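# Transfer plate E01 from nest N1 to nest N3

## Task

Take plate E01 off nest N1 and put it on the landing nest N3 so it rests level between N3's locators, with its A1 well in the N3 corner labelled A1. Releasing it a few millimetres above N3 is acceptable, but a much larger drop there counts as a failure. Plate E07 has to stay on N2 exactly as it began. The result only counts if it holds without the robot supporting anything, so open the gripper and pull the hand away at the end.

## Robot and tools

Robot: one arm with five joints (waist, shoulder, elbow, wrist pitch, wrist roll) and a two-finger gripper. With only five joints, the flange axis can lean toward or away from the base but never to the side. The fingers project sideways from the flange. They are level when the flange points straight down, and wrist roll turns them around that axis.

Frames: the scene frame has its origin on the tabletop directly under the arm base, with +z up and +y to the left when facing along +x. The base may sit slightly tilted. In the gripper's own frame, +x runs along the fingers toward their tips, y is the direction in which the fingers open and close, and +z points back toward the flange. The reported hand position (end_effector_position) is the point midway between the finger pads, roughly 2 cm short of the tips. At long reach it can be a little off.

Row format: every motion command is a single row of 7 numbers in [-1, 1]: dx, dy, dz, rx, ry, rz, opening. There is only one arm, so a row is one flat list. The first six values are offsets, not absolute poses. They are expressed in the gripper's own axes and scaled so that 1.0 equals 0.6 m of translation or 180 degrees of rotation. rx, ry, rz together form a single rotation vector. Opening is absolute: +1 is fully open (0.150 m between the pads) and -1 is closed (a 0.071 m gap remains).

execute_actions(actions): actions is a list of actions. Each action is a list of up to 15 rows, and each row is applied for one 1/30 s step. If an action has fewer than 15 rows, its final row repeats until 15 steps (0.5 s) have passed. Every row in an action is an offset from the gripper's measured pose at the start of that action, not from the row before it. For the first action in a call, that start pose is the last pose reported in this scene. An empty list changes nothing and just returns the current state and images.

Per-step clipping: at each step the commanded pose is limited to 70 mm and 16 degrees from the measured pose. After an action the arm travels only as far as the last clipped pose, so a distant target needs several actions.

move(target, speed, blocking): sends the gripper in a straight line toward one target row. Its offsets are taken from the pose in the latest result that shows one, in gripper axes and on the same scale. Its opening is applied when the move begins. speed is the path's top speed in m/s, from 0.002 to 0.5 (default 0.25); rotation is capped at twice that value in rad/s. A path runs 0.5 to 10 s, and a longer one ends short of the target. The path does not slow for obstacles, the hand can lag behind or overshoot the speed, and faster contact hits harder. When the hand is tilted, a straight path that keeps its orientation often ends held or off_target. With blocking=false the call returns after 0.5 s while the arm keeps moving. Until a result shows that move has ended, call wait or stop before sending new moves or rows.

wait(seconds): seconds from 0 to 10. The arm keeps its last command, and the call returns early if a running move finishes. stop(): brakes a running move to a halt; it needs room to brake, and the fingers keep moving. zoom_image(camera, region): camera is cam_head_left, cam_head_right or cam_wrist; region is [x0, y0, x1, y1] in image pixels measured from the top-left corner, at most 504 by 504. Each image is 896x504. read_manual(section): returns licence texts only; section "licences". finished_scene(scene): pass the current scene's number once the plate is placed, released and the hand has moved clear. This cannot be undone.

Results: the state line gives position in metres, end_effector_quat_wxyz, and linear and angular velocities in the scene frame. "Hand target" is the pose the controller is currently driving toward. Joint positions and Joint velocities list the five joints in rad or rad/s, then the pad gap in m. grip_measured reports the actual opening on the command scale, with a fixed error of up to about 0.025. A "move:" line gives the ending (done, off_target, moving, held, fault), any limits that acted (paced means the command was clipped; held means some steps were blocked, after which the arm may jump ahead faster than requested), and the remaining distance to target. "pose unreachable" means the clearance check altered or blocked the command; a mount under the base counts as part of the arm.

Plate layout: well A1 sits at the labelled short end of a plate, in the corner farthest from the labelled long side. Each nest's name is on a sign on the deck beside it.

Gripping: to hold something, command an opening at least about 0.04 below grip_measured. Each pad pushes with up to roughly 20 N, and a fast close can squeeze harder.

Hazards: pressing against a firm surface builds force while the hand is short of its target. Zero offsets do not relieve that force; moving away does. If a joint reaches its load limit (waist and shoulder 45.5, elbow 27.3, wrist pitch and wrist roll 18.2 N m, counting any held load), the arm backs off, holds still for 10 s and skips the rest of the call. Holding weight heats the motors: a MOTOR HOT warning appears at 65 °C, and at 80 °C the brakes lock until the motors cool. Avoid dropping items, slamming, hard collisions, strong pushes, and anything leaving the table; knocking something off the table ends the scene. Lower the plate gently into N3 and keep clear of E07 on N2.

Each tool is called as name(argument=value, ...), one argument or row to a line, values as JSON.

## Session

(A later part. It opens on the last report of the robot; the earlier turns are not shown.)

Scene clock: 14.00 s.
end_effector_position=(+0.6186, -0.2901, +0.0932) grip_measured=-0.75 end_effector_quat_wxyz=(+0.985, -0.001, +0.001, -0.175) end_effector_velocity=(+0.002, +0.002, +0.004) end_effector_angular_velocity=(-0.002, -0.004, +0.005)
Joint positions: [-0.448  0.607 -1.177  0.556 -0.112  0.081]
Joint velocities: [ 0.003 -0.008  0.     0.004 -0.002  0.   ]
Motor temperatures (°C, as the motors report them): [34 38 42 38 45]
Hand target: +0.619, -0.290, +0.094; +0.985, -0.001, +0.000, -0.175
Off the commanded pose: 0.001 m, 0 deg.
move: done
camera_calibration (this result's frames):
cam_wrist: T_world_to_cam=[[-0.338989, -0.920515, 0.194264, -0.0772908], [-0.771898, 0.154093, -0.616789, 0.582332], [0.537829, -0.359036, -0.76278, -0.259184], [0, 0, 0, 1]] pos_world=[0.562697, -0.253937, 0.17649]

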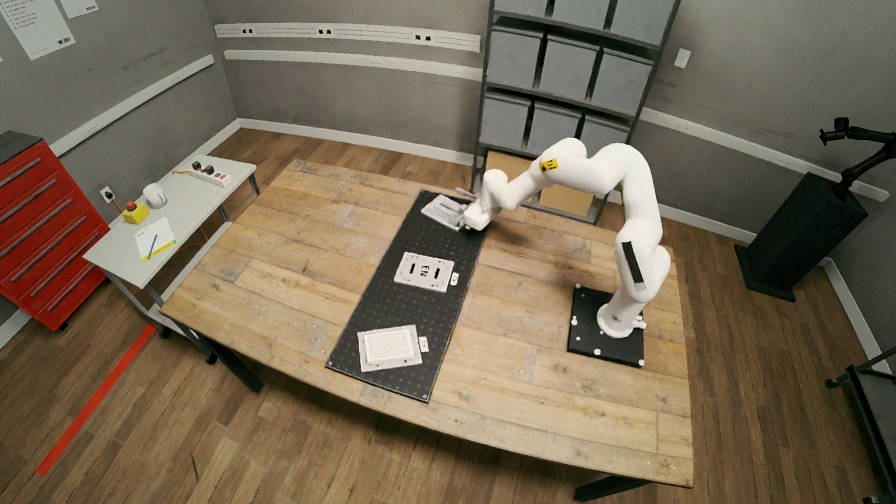

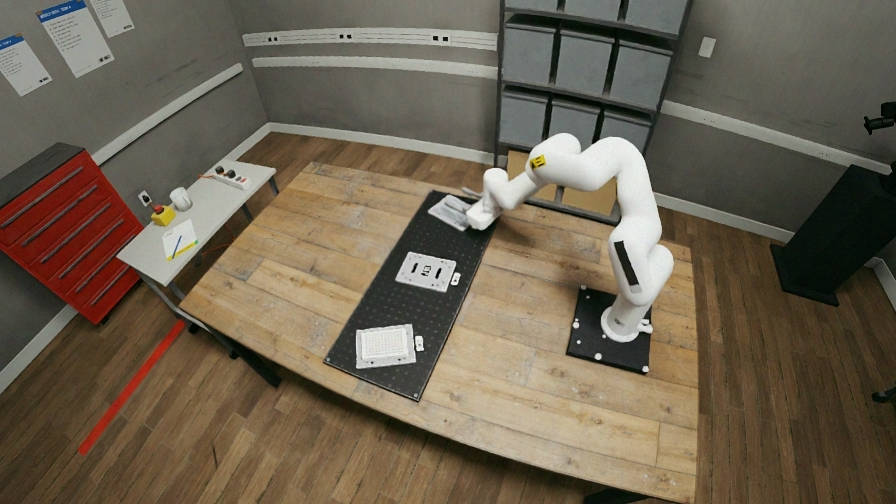

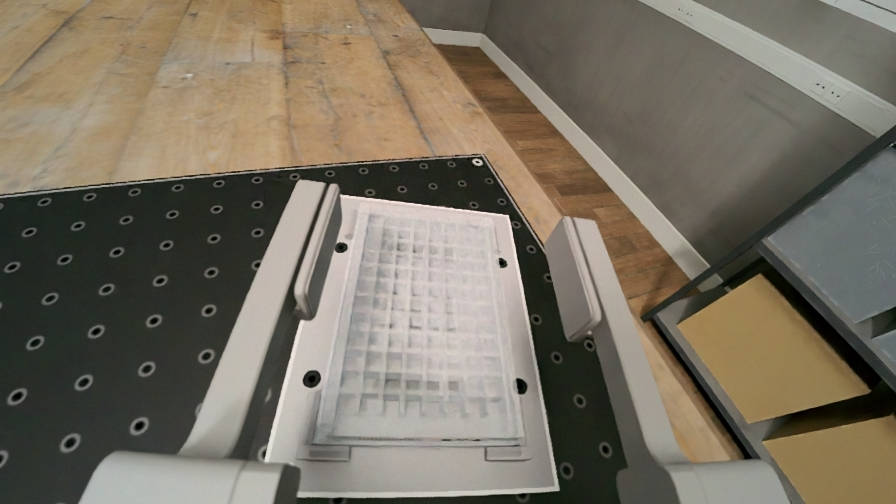

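move(
  target=[0, 0, -0.092, 0, 0, 0, -0.3],
  speed=0.08,
)

move(
  target=[0, 0, 0, 0, 0, 0, -1.0],
  speed=0.02,
)

Scene clock: 15.20 s.
end_effector_position=(+0.6188, -0.2904, +0.0386) grip_measured=-0.30 end_effector_quat_wxyz=(+0.985, -0.001, +0.001, -0.175) end_effector_velocity=(-0.000, -0.001, -0.003) end_effector_angular_velocity=(+0.000, +0.001, -0.001)
Joint positions: [-0.448  0.748 -1.22   0.456 -0.112  0.099]
Joint velocities: [-0.001  0.008 -0.004 -0.004 -0.    -0.   ]
Motor temperatures (°C, as the motors report them): [34 38 42 38 45]
Hand target: +0.619, -0.290, +0.038; +0.985, -0.001, +0.001, -0.175
Off the commanded pose: 0.001 m, 0 deg.
move: done
camera_calibration (this result's frames):
cam_wrist: T_world_to_cam=[[-0.339112, -0.920453, 0.194344, -0.066795], [-0.771488, 0.153883, -0.617354, 0.548574], [0.538339, -0.359287, -0.762302, -0.301401], [0, 0, 0, 1]] pos_world=[0.562823, -0.254187, 0.121887]

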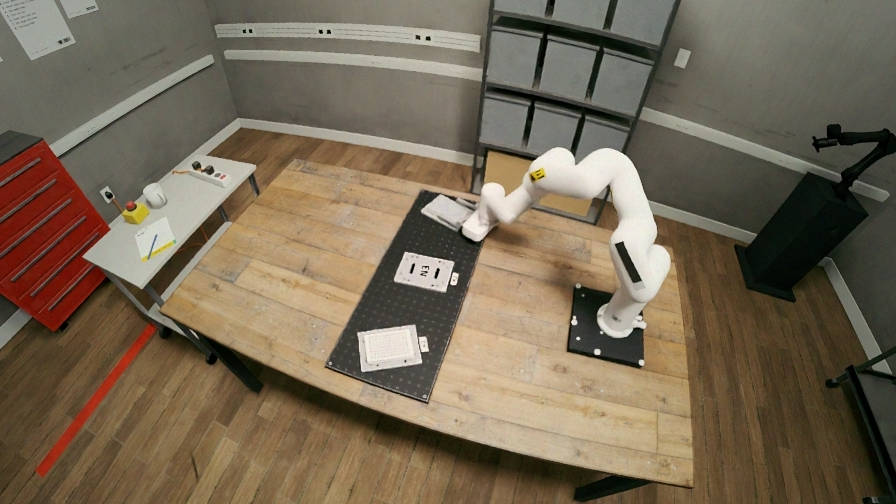

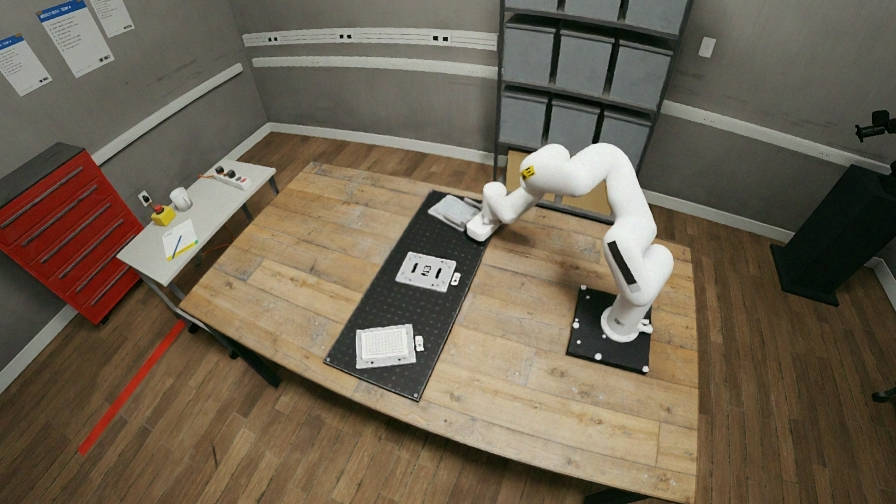

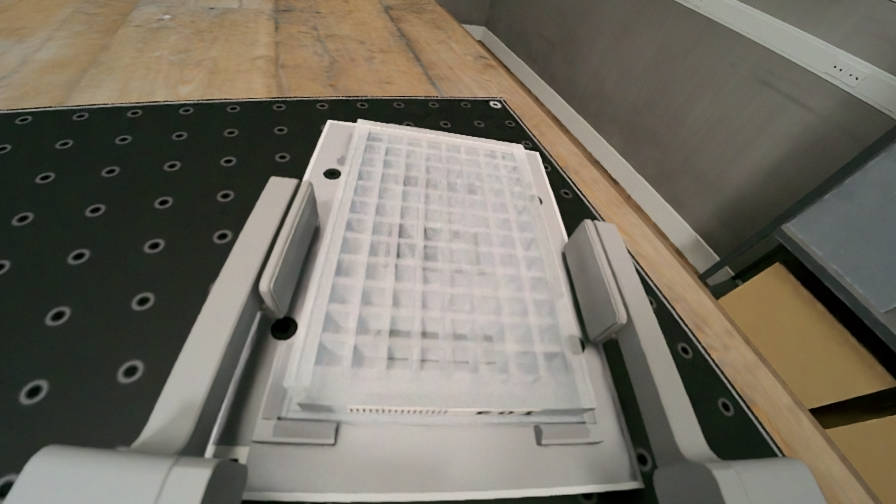

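Scene clock: 15.70 s.
end_effector_position=(+0.6191, -0.2894, +0.0385) grip_measured=-0.67 end_effector_quat_wxyz=(+0.985, -0.001, +0.001, -0.174) end_effector_velocity=(-0.000, -0.001, +0.000) end_effector_angular_velocity=(-0.001, -0.001, -0.001)
Joint positions: [-0.447  0.749 -1.219  0.456 -0.113  0.084]
Joint velocities: [-0.001 -0.     0.001 -0.001  0.001  0.   ]
Motor temperatures (°C, as the motors report them): [34 38 42 38 45]
Hand target: +0.619, -0.290, +0.039; +0.985, -0.001, +0.001, -0.175
Off the commanded pose: 0.001 m, 0 deg.
move: done
camera_calibration (this result's frames):
cam_wrist: T_world_to_cam=[[-0.337045, -0.921221, 0.194302, -0.0672174], [-0.77193, 0.152244, -0.617208, 0.548466], [0.539003, -0.358014, -0.762431, -0.301351], [0, 0, 0, 1]] pos_world=[0.563151, -0.253311, 0.121818]

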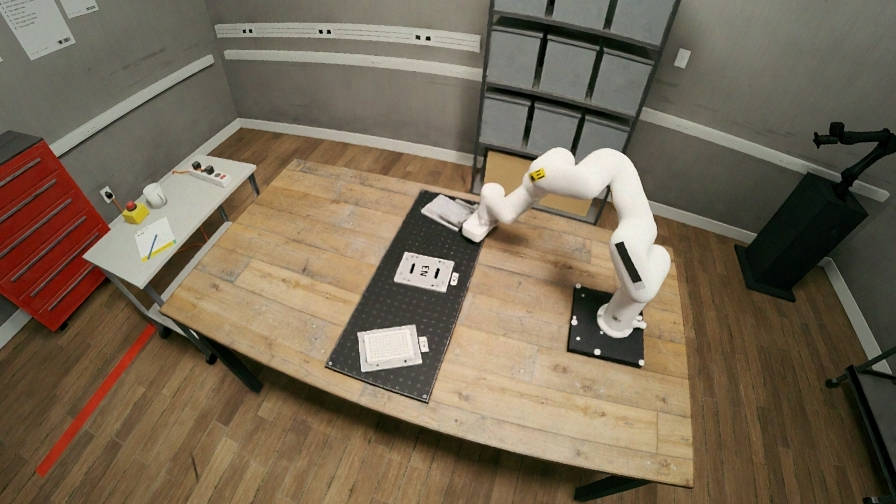

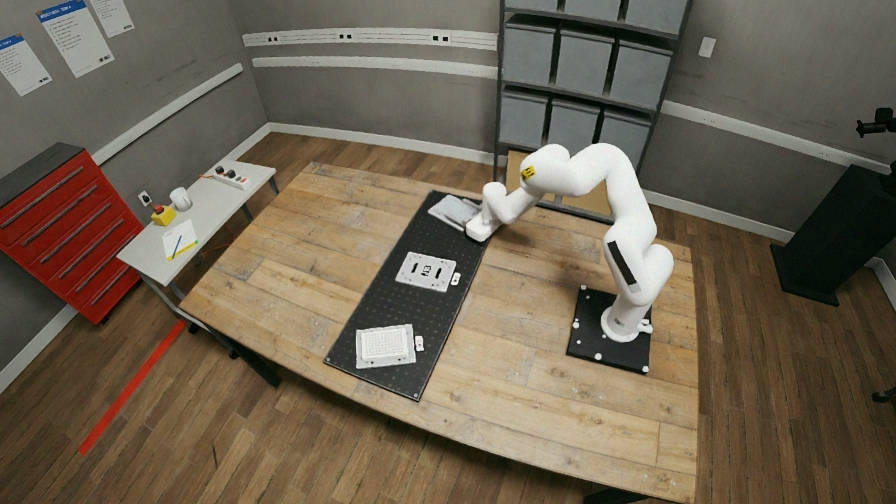

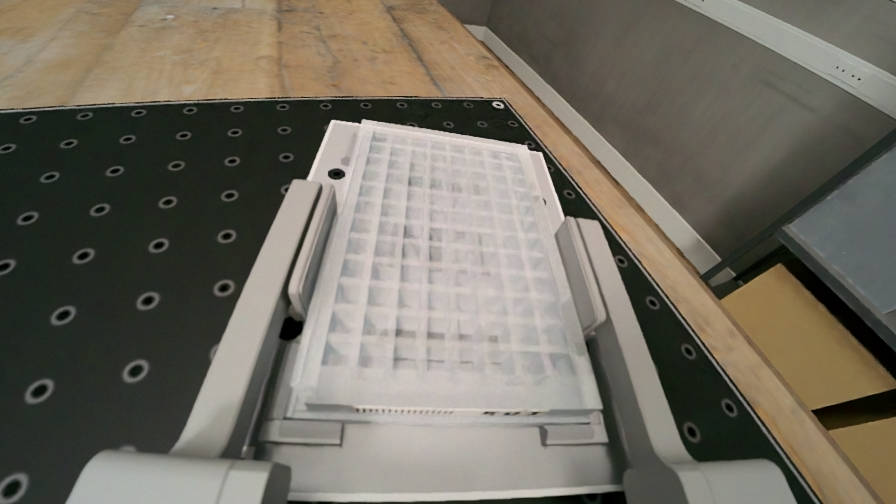

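move(
  target=[0, 0, 0.05, 0, 0, 0, -1.0],
  speed=0.03,
)

Scene clock: 17.10 s.
end_effector_position=(+0.6191, -0.2893, +0.0683) grip_measured=-0.71 end_effector_quat_wxyz=(+0.985, -0.001, +0.001, -0.174) end_effector_velocity=(-0.000, +0.001, +0.001) end_effector_angular_velocity=(+0.001, +0.002, +0.001)
Joint positions: [-0.447  0.67  -1.193  0.508 -0.113  0.082]
Joint velocities: [ 0.001 -0.003  0.002  0.003 -0.     0.   ]
Motor temperatures (°C, as the motors report them): [34 38 42 38 45]
Hand target: +0.619, -0.289, +0.069; +0.985, -0.001, +0.001, -0.174
Off the commanded pose: 0.000 m, 0 deg.
move: done
camera_calibration (this result's frames):
cam_wrist: T_world_to_cam=[[-0.337091, -0.921207, 0.194284, -0.072899], [-0.772013, 0.152355, -0.617076, 0.566803], [0.538855, -0.358001, -0.762542, -0.278508], [0, 0, 0, 1]] pos_world=[0.563082, -0.253217, 0.15155]

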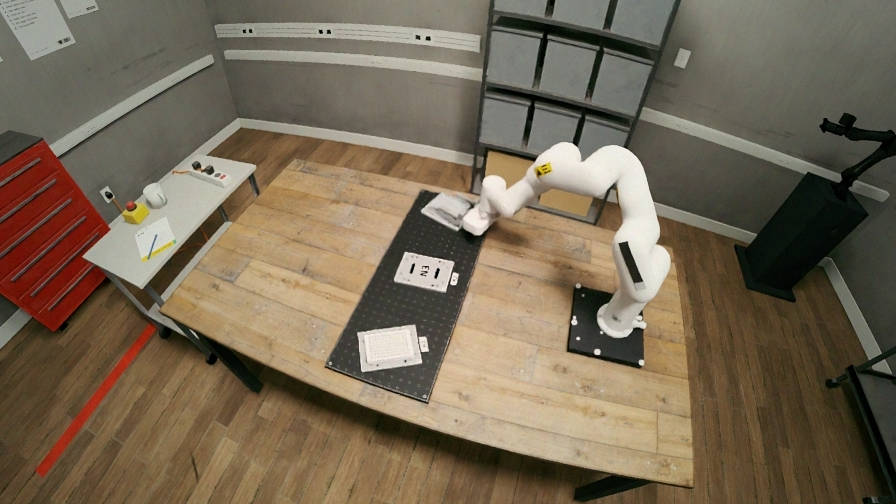

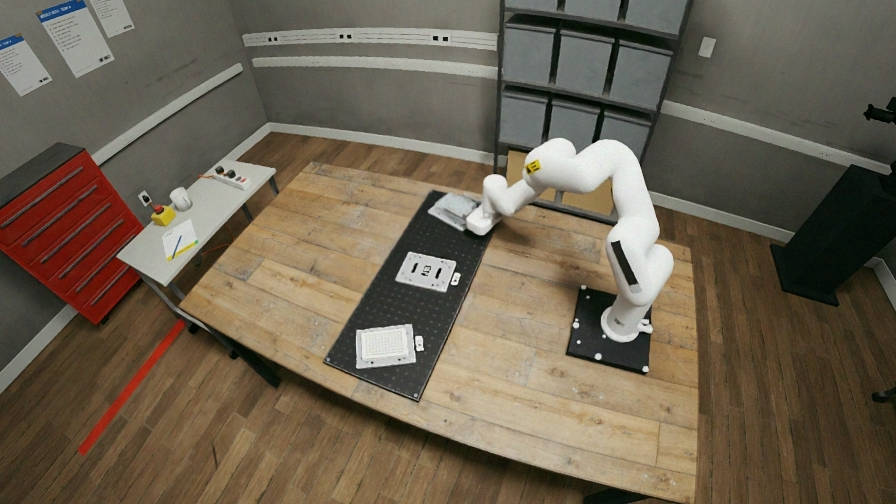

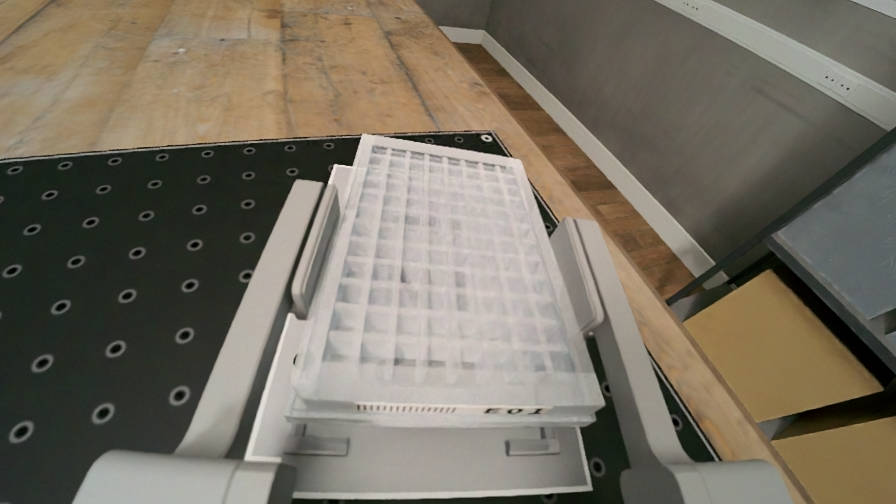

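move(
  target=[-0.22, 0.415, 0.05, 0, 0, 0.111, -1.0],
  speed=0.12,
)

Scene clock: 20.07 s.
end_effector_position=(+0.5802, -0.0107, +0.0970) grip_measured=-0.71 end_effector_quat_wxyz=(+1.000, +0.002, +0.001, -0.000) end_effector_velocity=(+0.000, +0.002, +0.001) end_effector_angular_velocity=(+0.000, -0.001, +0.003)
Joint positions: [-0.009  0.364 -0.753  0.376 -0.023  0.082]
Joint velocities: [ 0.004 -0.002  0.001  0.     0.001  0.   ]
Motor temperatures (°C, as the motors report them): [34 38 43 38 45]
Hand target: +0.580, -0.010, +0.097; +1.000, +0.002, +0.001, -0.000
Off the commanded pose: 0.001 m, 0 deg.
move: done
camera_calibration (this result's frames):
cam_wrist: T_world_to_cam=[[-0.00208823, -0.982201, 0.187821, -0.0292768], [-0.778496, -0.116289, -0.616782, 0.512913], [0.627646, -0.147506, -0.764397, -0.184993], [0, 0, 0, 1]] pos_world=[0.51535, 0.00360271, 0.180446]

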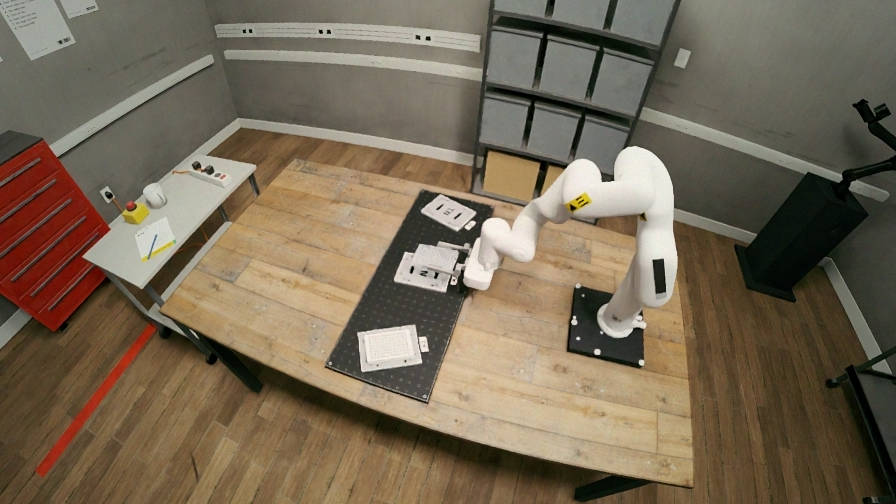

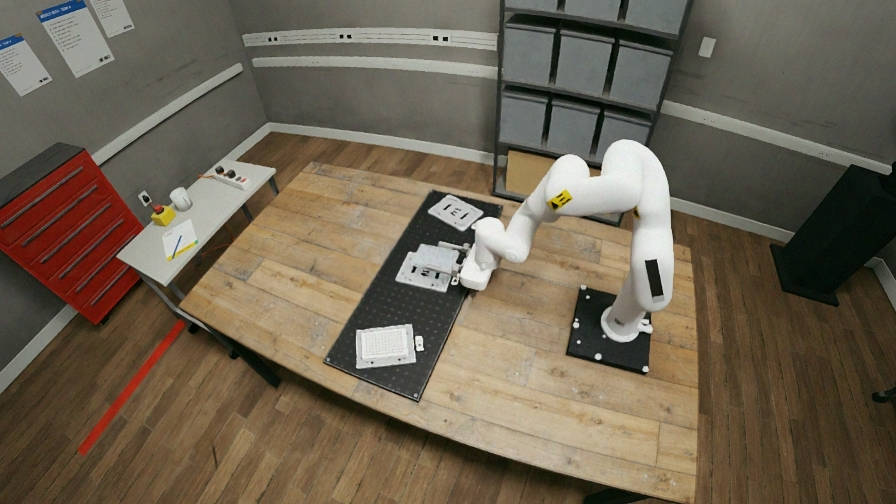

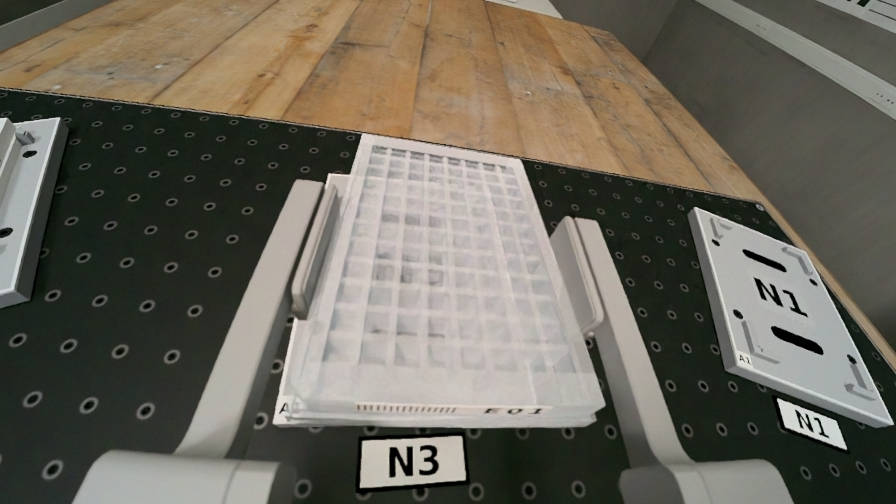

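move(
  target=[0.042, 0.007, -0.048, 0, 0, 0.008, -1.0],
  speed=0.05,
)

Scene clock: 21.57 s.
end_effector_position=(+0.6053, -0.0064, +0.0684) grip_measured=-0.71 end_effector_quat_wxyz=(+1.000, +0.002, +0.001, +0.012) end_effector_velocity=(+0.001, +0.001, -0.001) end_effector_angular_velocity=(+0.000, +0.001, +0.003)
Joint positions: [-0.006  0.503 -0.867  0.351 -0.046  0.082]
Joint velocities: [ 0.002  0.006 -0.006 -0.    -0.001  0.   ]
Motor temperatures (°C, as the motors report them): [34 39 43 38 45]
Hand target: +0.605, -0.006, +0.068; +1.000, +0.002, +0.001, +0.012
Off the commanded pose: 0.000 m, 0 deg.
move: done
camera_calibration (this result's frames):
cam_wrist: T_world_to_cam=[[0.0224404, -0.981961, 0.187746, -0.0345129], [-0.775164, -0.135685, -0.617017, 0.51323], [0.631362, -0.131688, -0.764226, -0.22411], [0, 0, 0, 1]] pos_world=[0.540107, 0.00623467, 0.151881]

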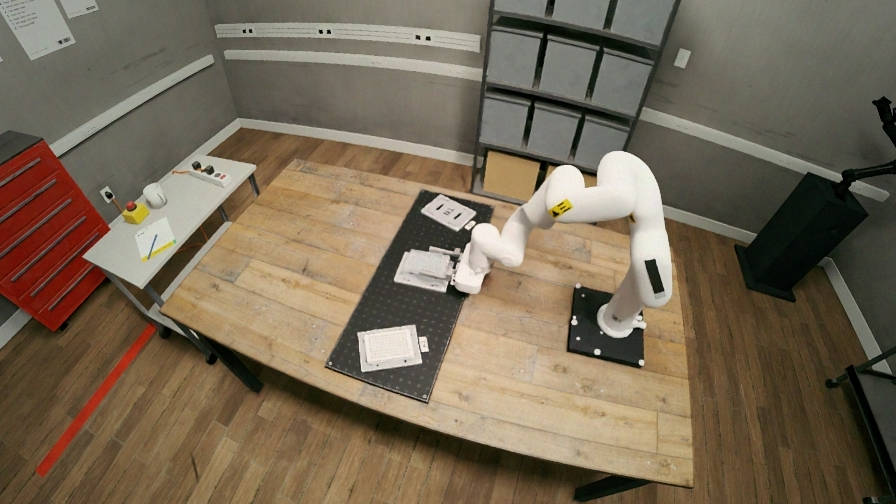

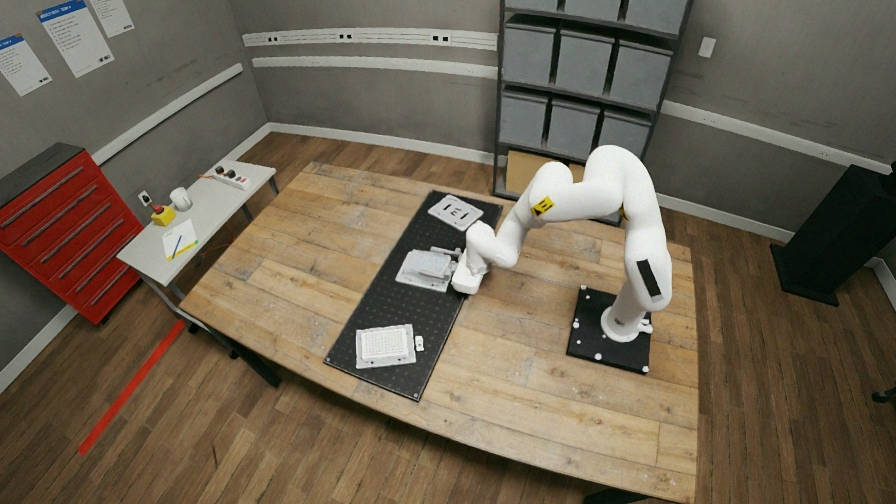

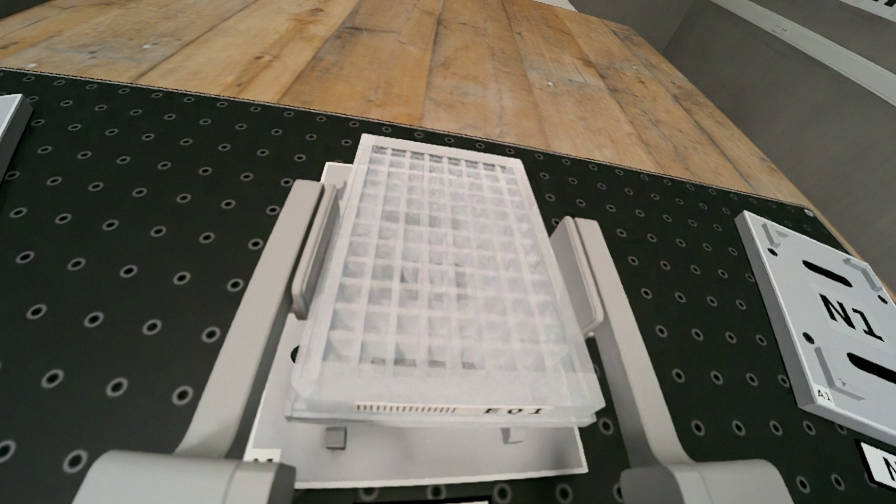

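move(
  target=[0.008, 0.0, -0.02, 0, 0, 0.022, -1.0],
  speed=0.03,
)

Scene clock: 23.23 s.
end_effector_position=(+0.6100, -0.0062, +0.0566) grip_measured=-0.71 end_effector_quat_wxyz=(+0.999, +0.002, +0.001, +0.046) end_effector_velocity=(+0.002, +0.001, -0.001) end_effector_angular_velocity=(-0.000, -0.003, +0.015)
Joint positions: [-0.028  0.55  -0.899  0.336 -0.135  0.082]
Joint velocities: [-0.002  0.007 -0.008 -0.002 -0.017 -0.   ]
Motor temperatures (°C, as the motors report them): [34 39 43 38 45]
Hand target: +0.610, -0.006, +0.056; +0.999, +0.002, +0.001, +0.047
Off the commanded pose: 0.000 m, 0 deg.
move: done
camera_calibration (this result's frames):
cam_wrist: T_world_to_cam=[[0.0890127, -0.978153, 0.187867, -0.0728265], [-0.764091, -0.188054, -0.617091, 0.5025], [0.638938, -0.0886189, -0.764137, -0.240472], [0, 0, 0, 1]] pos_world=[0.544085, 0.00195118, 0.140016]

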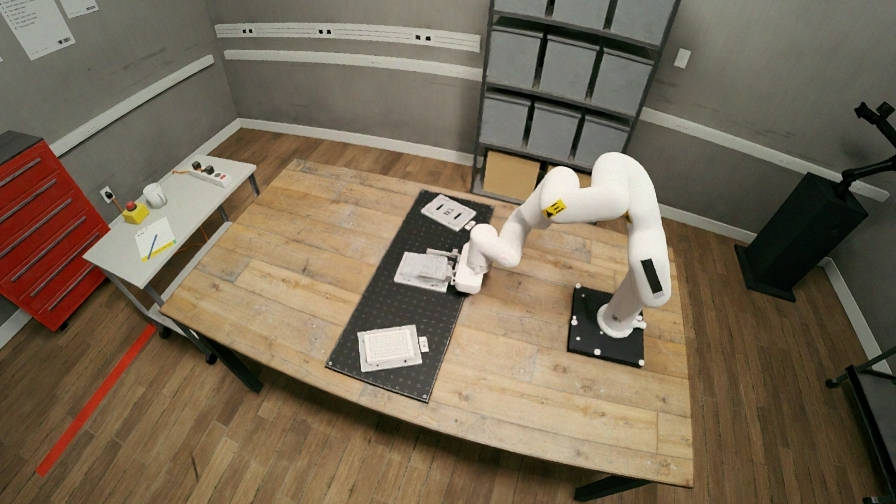

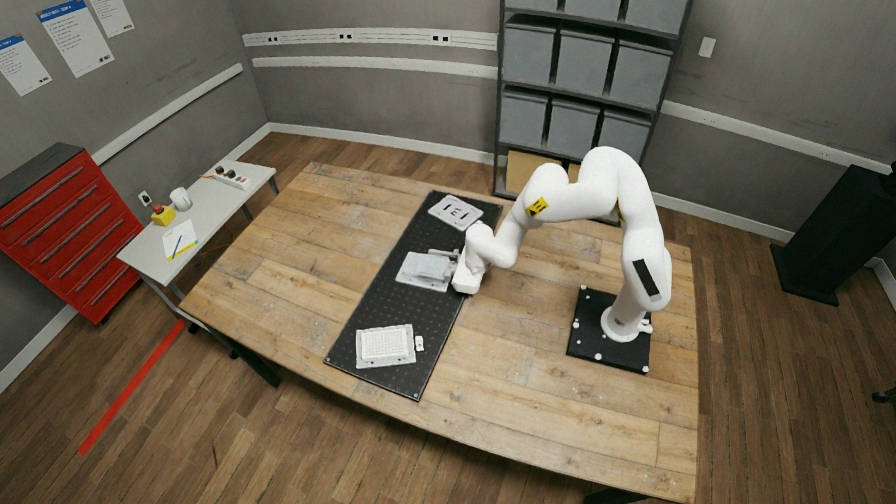

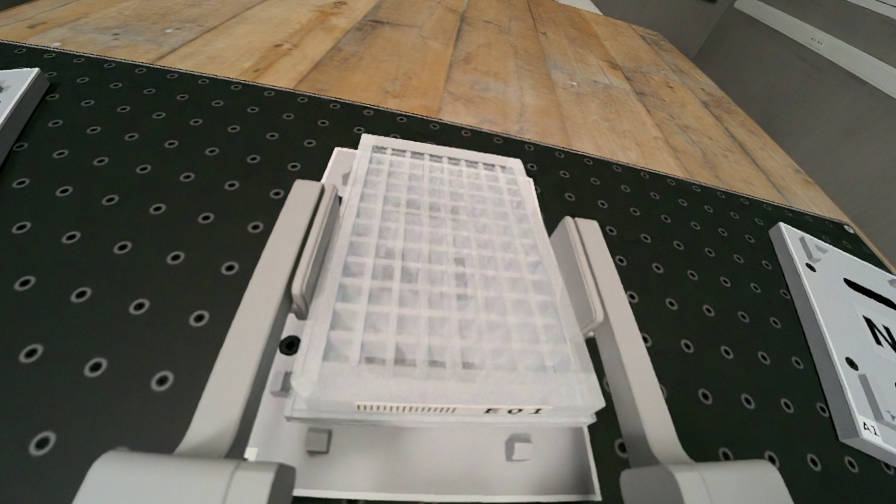

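move(
  target=[0.0, 0.005, -0.02, 0, 0, 0, -1.0],
  speed=0.02,
)

Scene clock: 24.30 s.
end_effector_position=(+0.6101, -0.0034, +0.0455) grip_measured=-0.71 end_effector_quat_wxyz=(+0.999, +0.002, +0.000, +0.046) end_effector_velocity=(+0.000, +0.002, -0.003) end_effector_angular_velocity=(+0.000, +0.001, +0.003)
Joint positions: [-0.022  0.584 -0.908  0.31  -0.128  0.082]
Joint velocities: [ 0.003  0.008 -0.003 -0.004  0.     0.   ]
Motor temperatures (°C, as the motors report them): [34 39 43 38 45]
Hand target: +0.610, -0.003, +0.045; +0.999, +0.002, +0.001, +0.046
Off the commanded pose: 0.001 m, 0 deg.
move: done
camera_calibration (this result's frames):
cam_wrist: T_world_to_cam=[[0.0882138, -0.978203, 0.187984, -0.0675233], [-0.763239, -0.187643, -0.618268, 0.495774], [0.640066, -0.0889371, -0.763155, -0.249502], [0, 0, 0, 1]] pos_world=[0.544048, 0.00478712, 0.128806]

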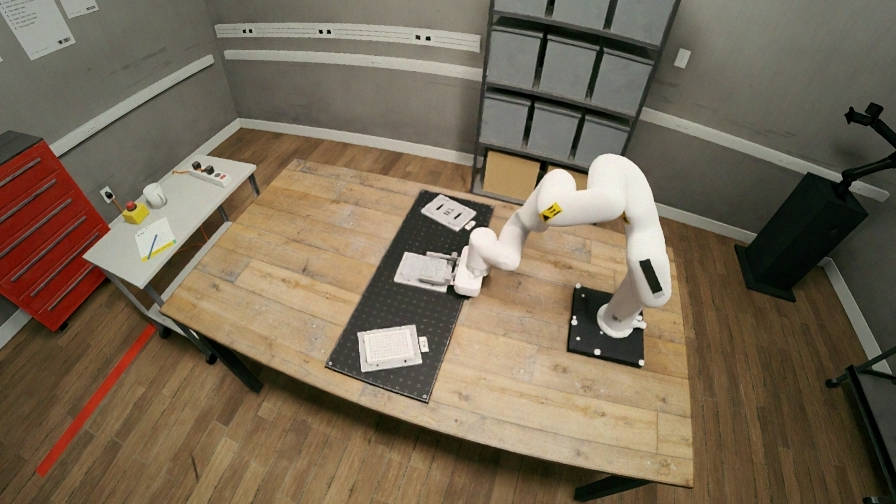

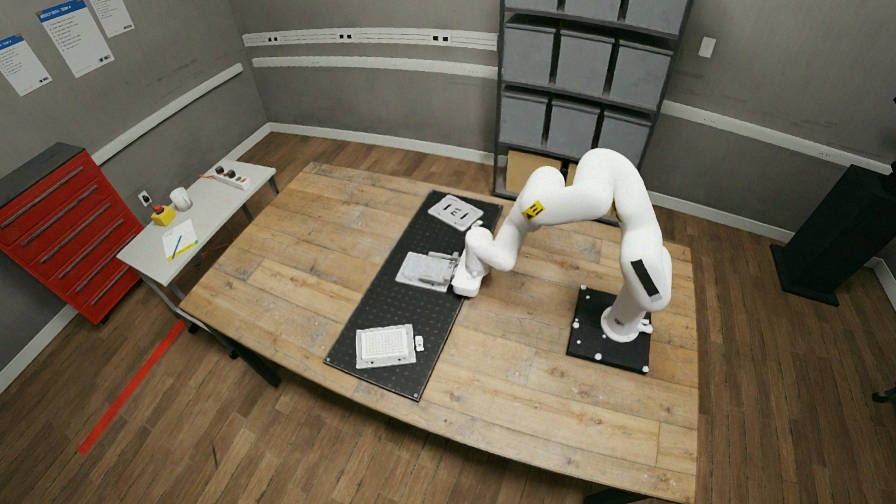

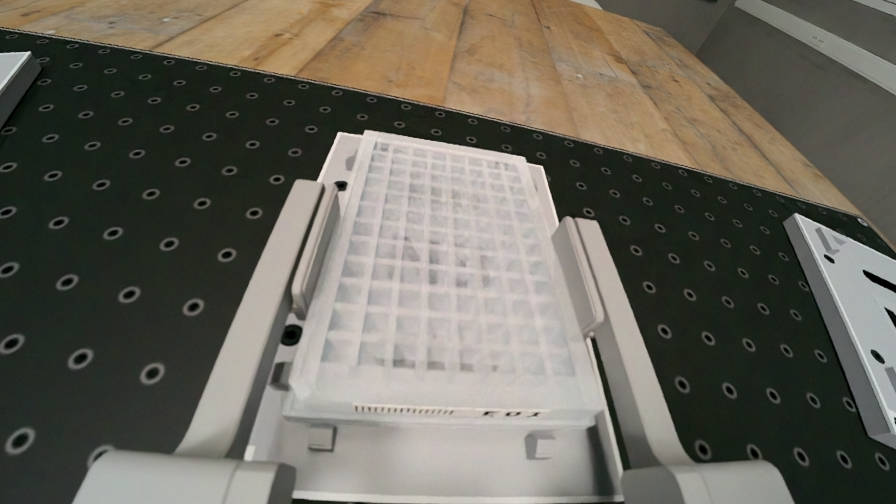

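move(
  target=[0.0, 0.0, -0.008, 0, 0, 0, -1.0],
  speed=0.015,
)

Scene clock: 25.07 s.
end_effector_position=(+0.6103, -0.0028, +0.0410) grip_measured=-0.71 end_effector_quat_wxyz=(+0.999, +0.002, -0.000, +0.046) end_effector_velocity=(+0.001, +0.000, -0.001) end_effector_angular_velocity=(-0.000, -0.003, +0.001)
Joint positions: [-0.021  0.599 -0.913  0.3   -0.129  0.083]
Joint velocities: [ 0.001  0.007 -0.005 -0.005 -0.     0.   ]
Motor temperatures (°C, as the motors report them): [34 39 43 38 45]
Hand target: +0.610, -0.003, +0.041; +0.999, +0.002, +0.000, +0.046
Off the commanded pose: 0.001 m, 0 deg.
move: done
camera_calibration (this result's frames):
cam_wrist: T_world_to_cam=[[0.0894473, -0.978079, 0.188045, -0.0668584], [-0.762611, -0.188698, -0.618722, 0.492944], [0.640643, -0.0880623, -0.762773, -0.253293], [0, 0, 0, 1]] pos_world=[0.544175, 0.00531907, 0.124363]

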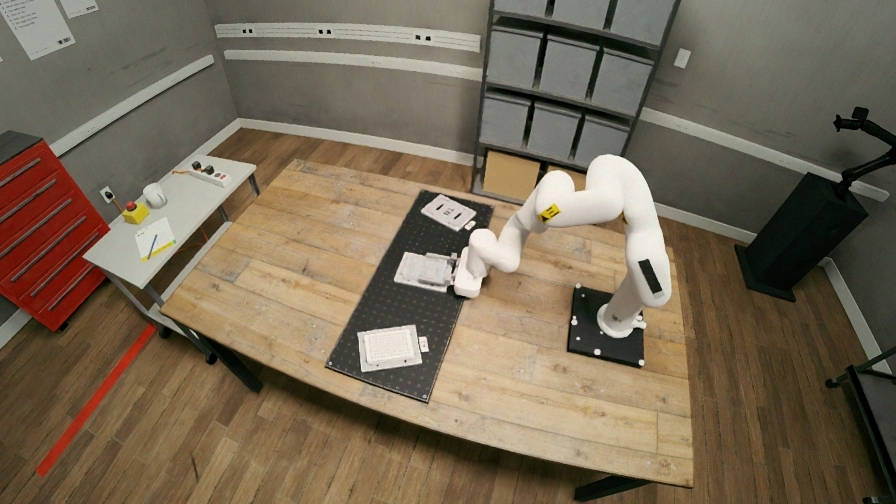

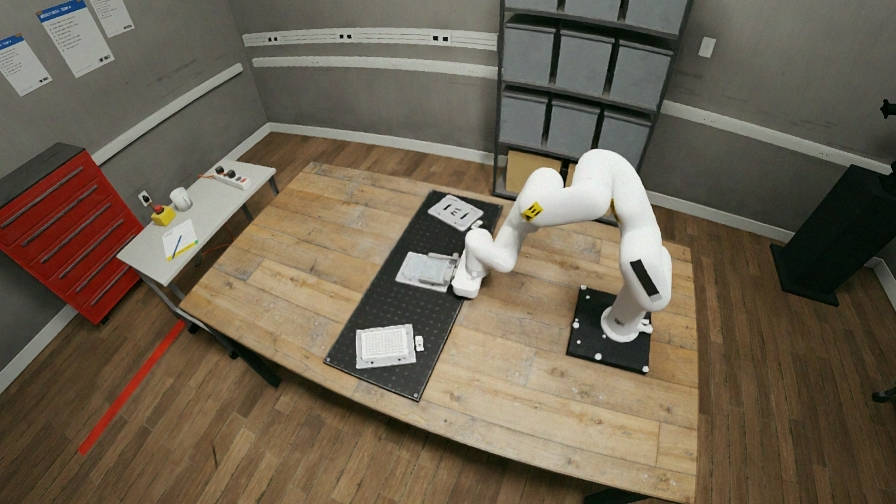

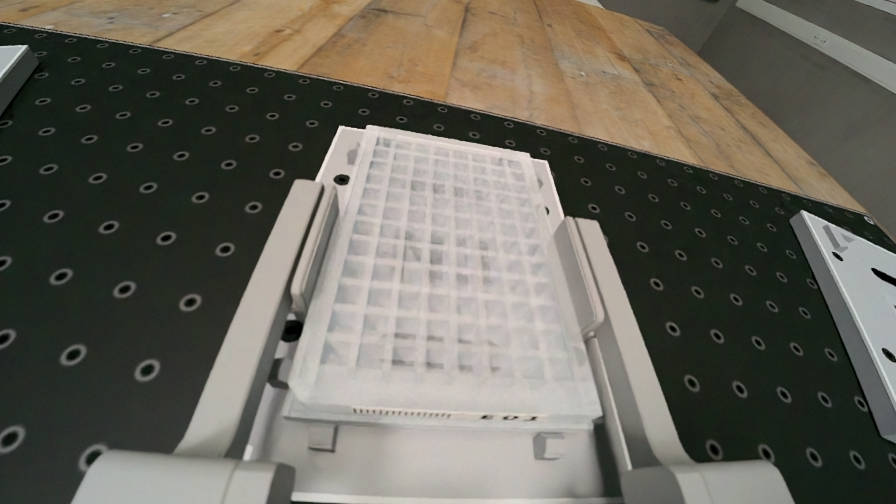

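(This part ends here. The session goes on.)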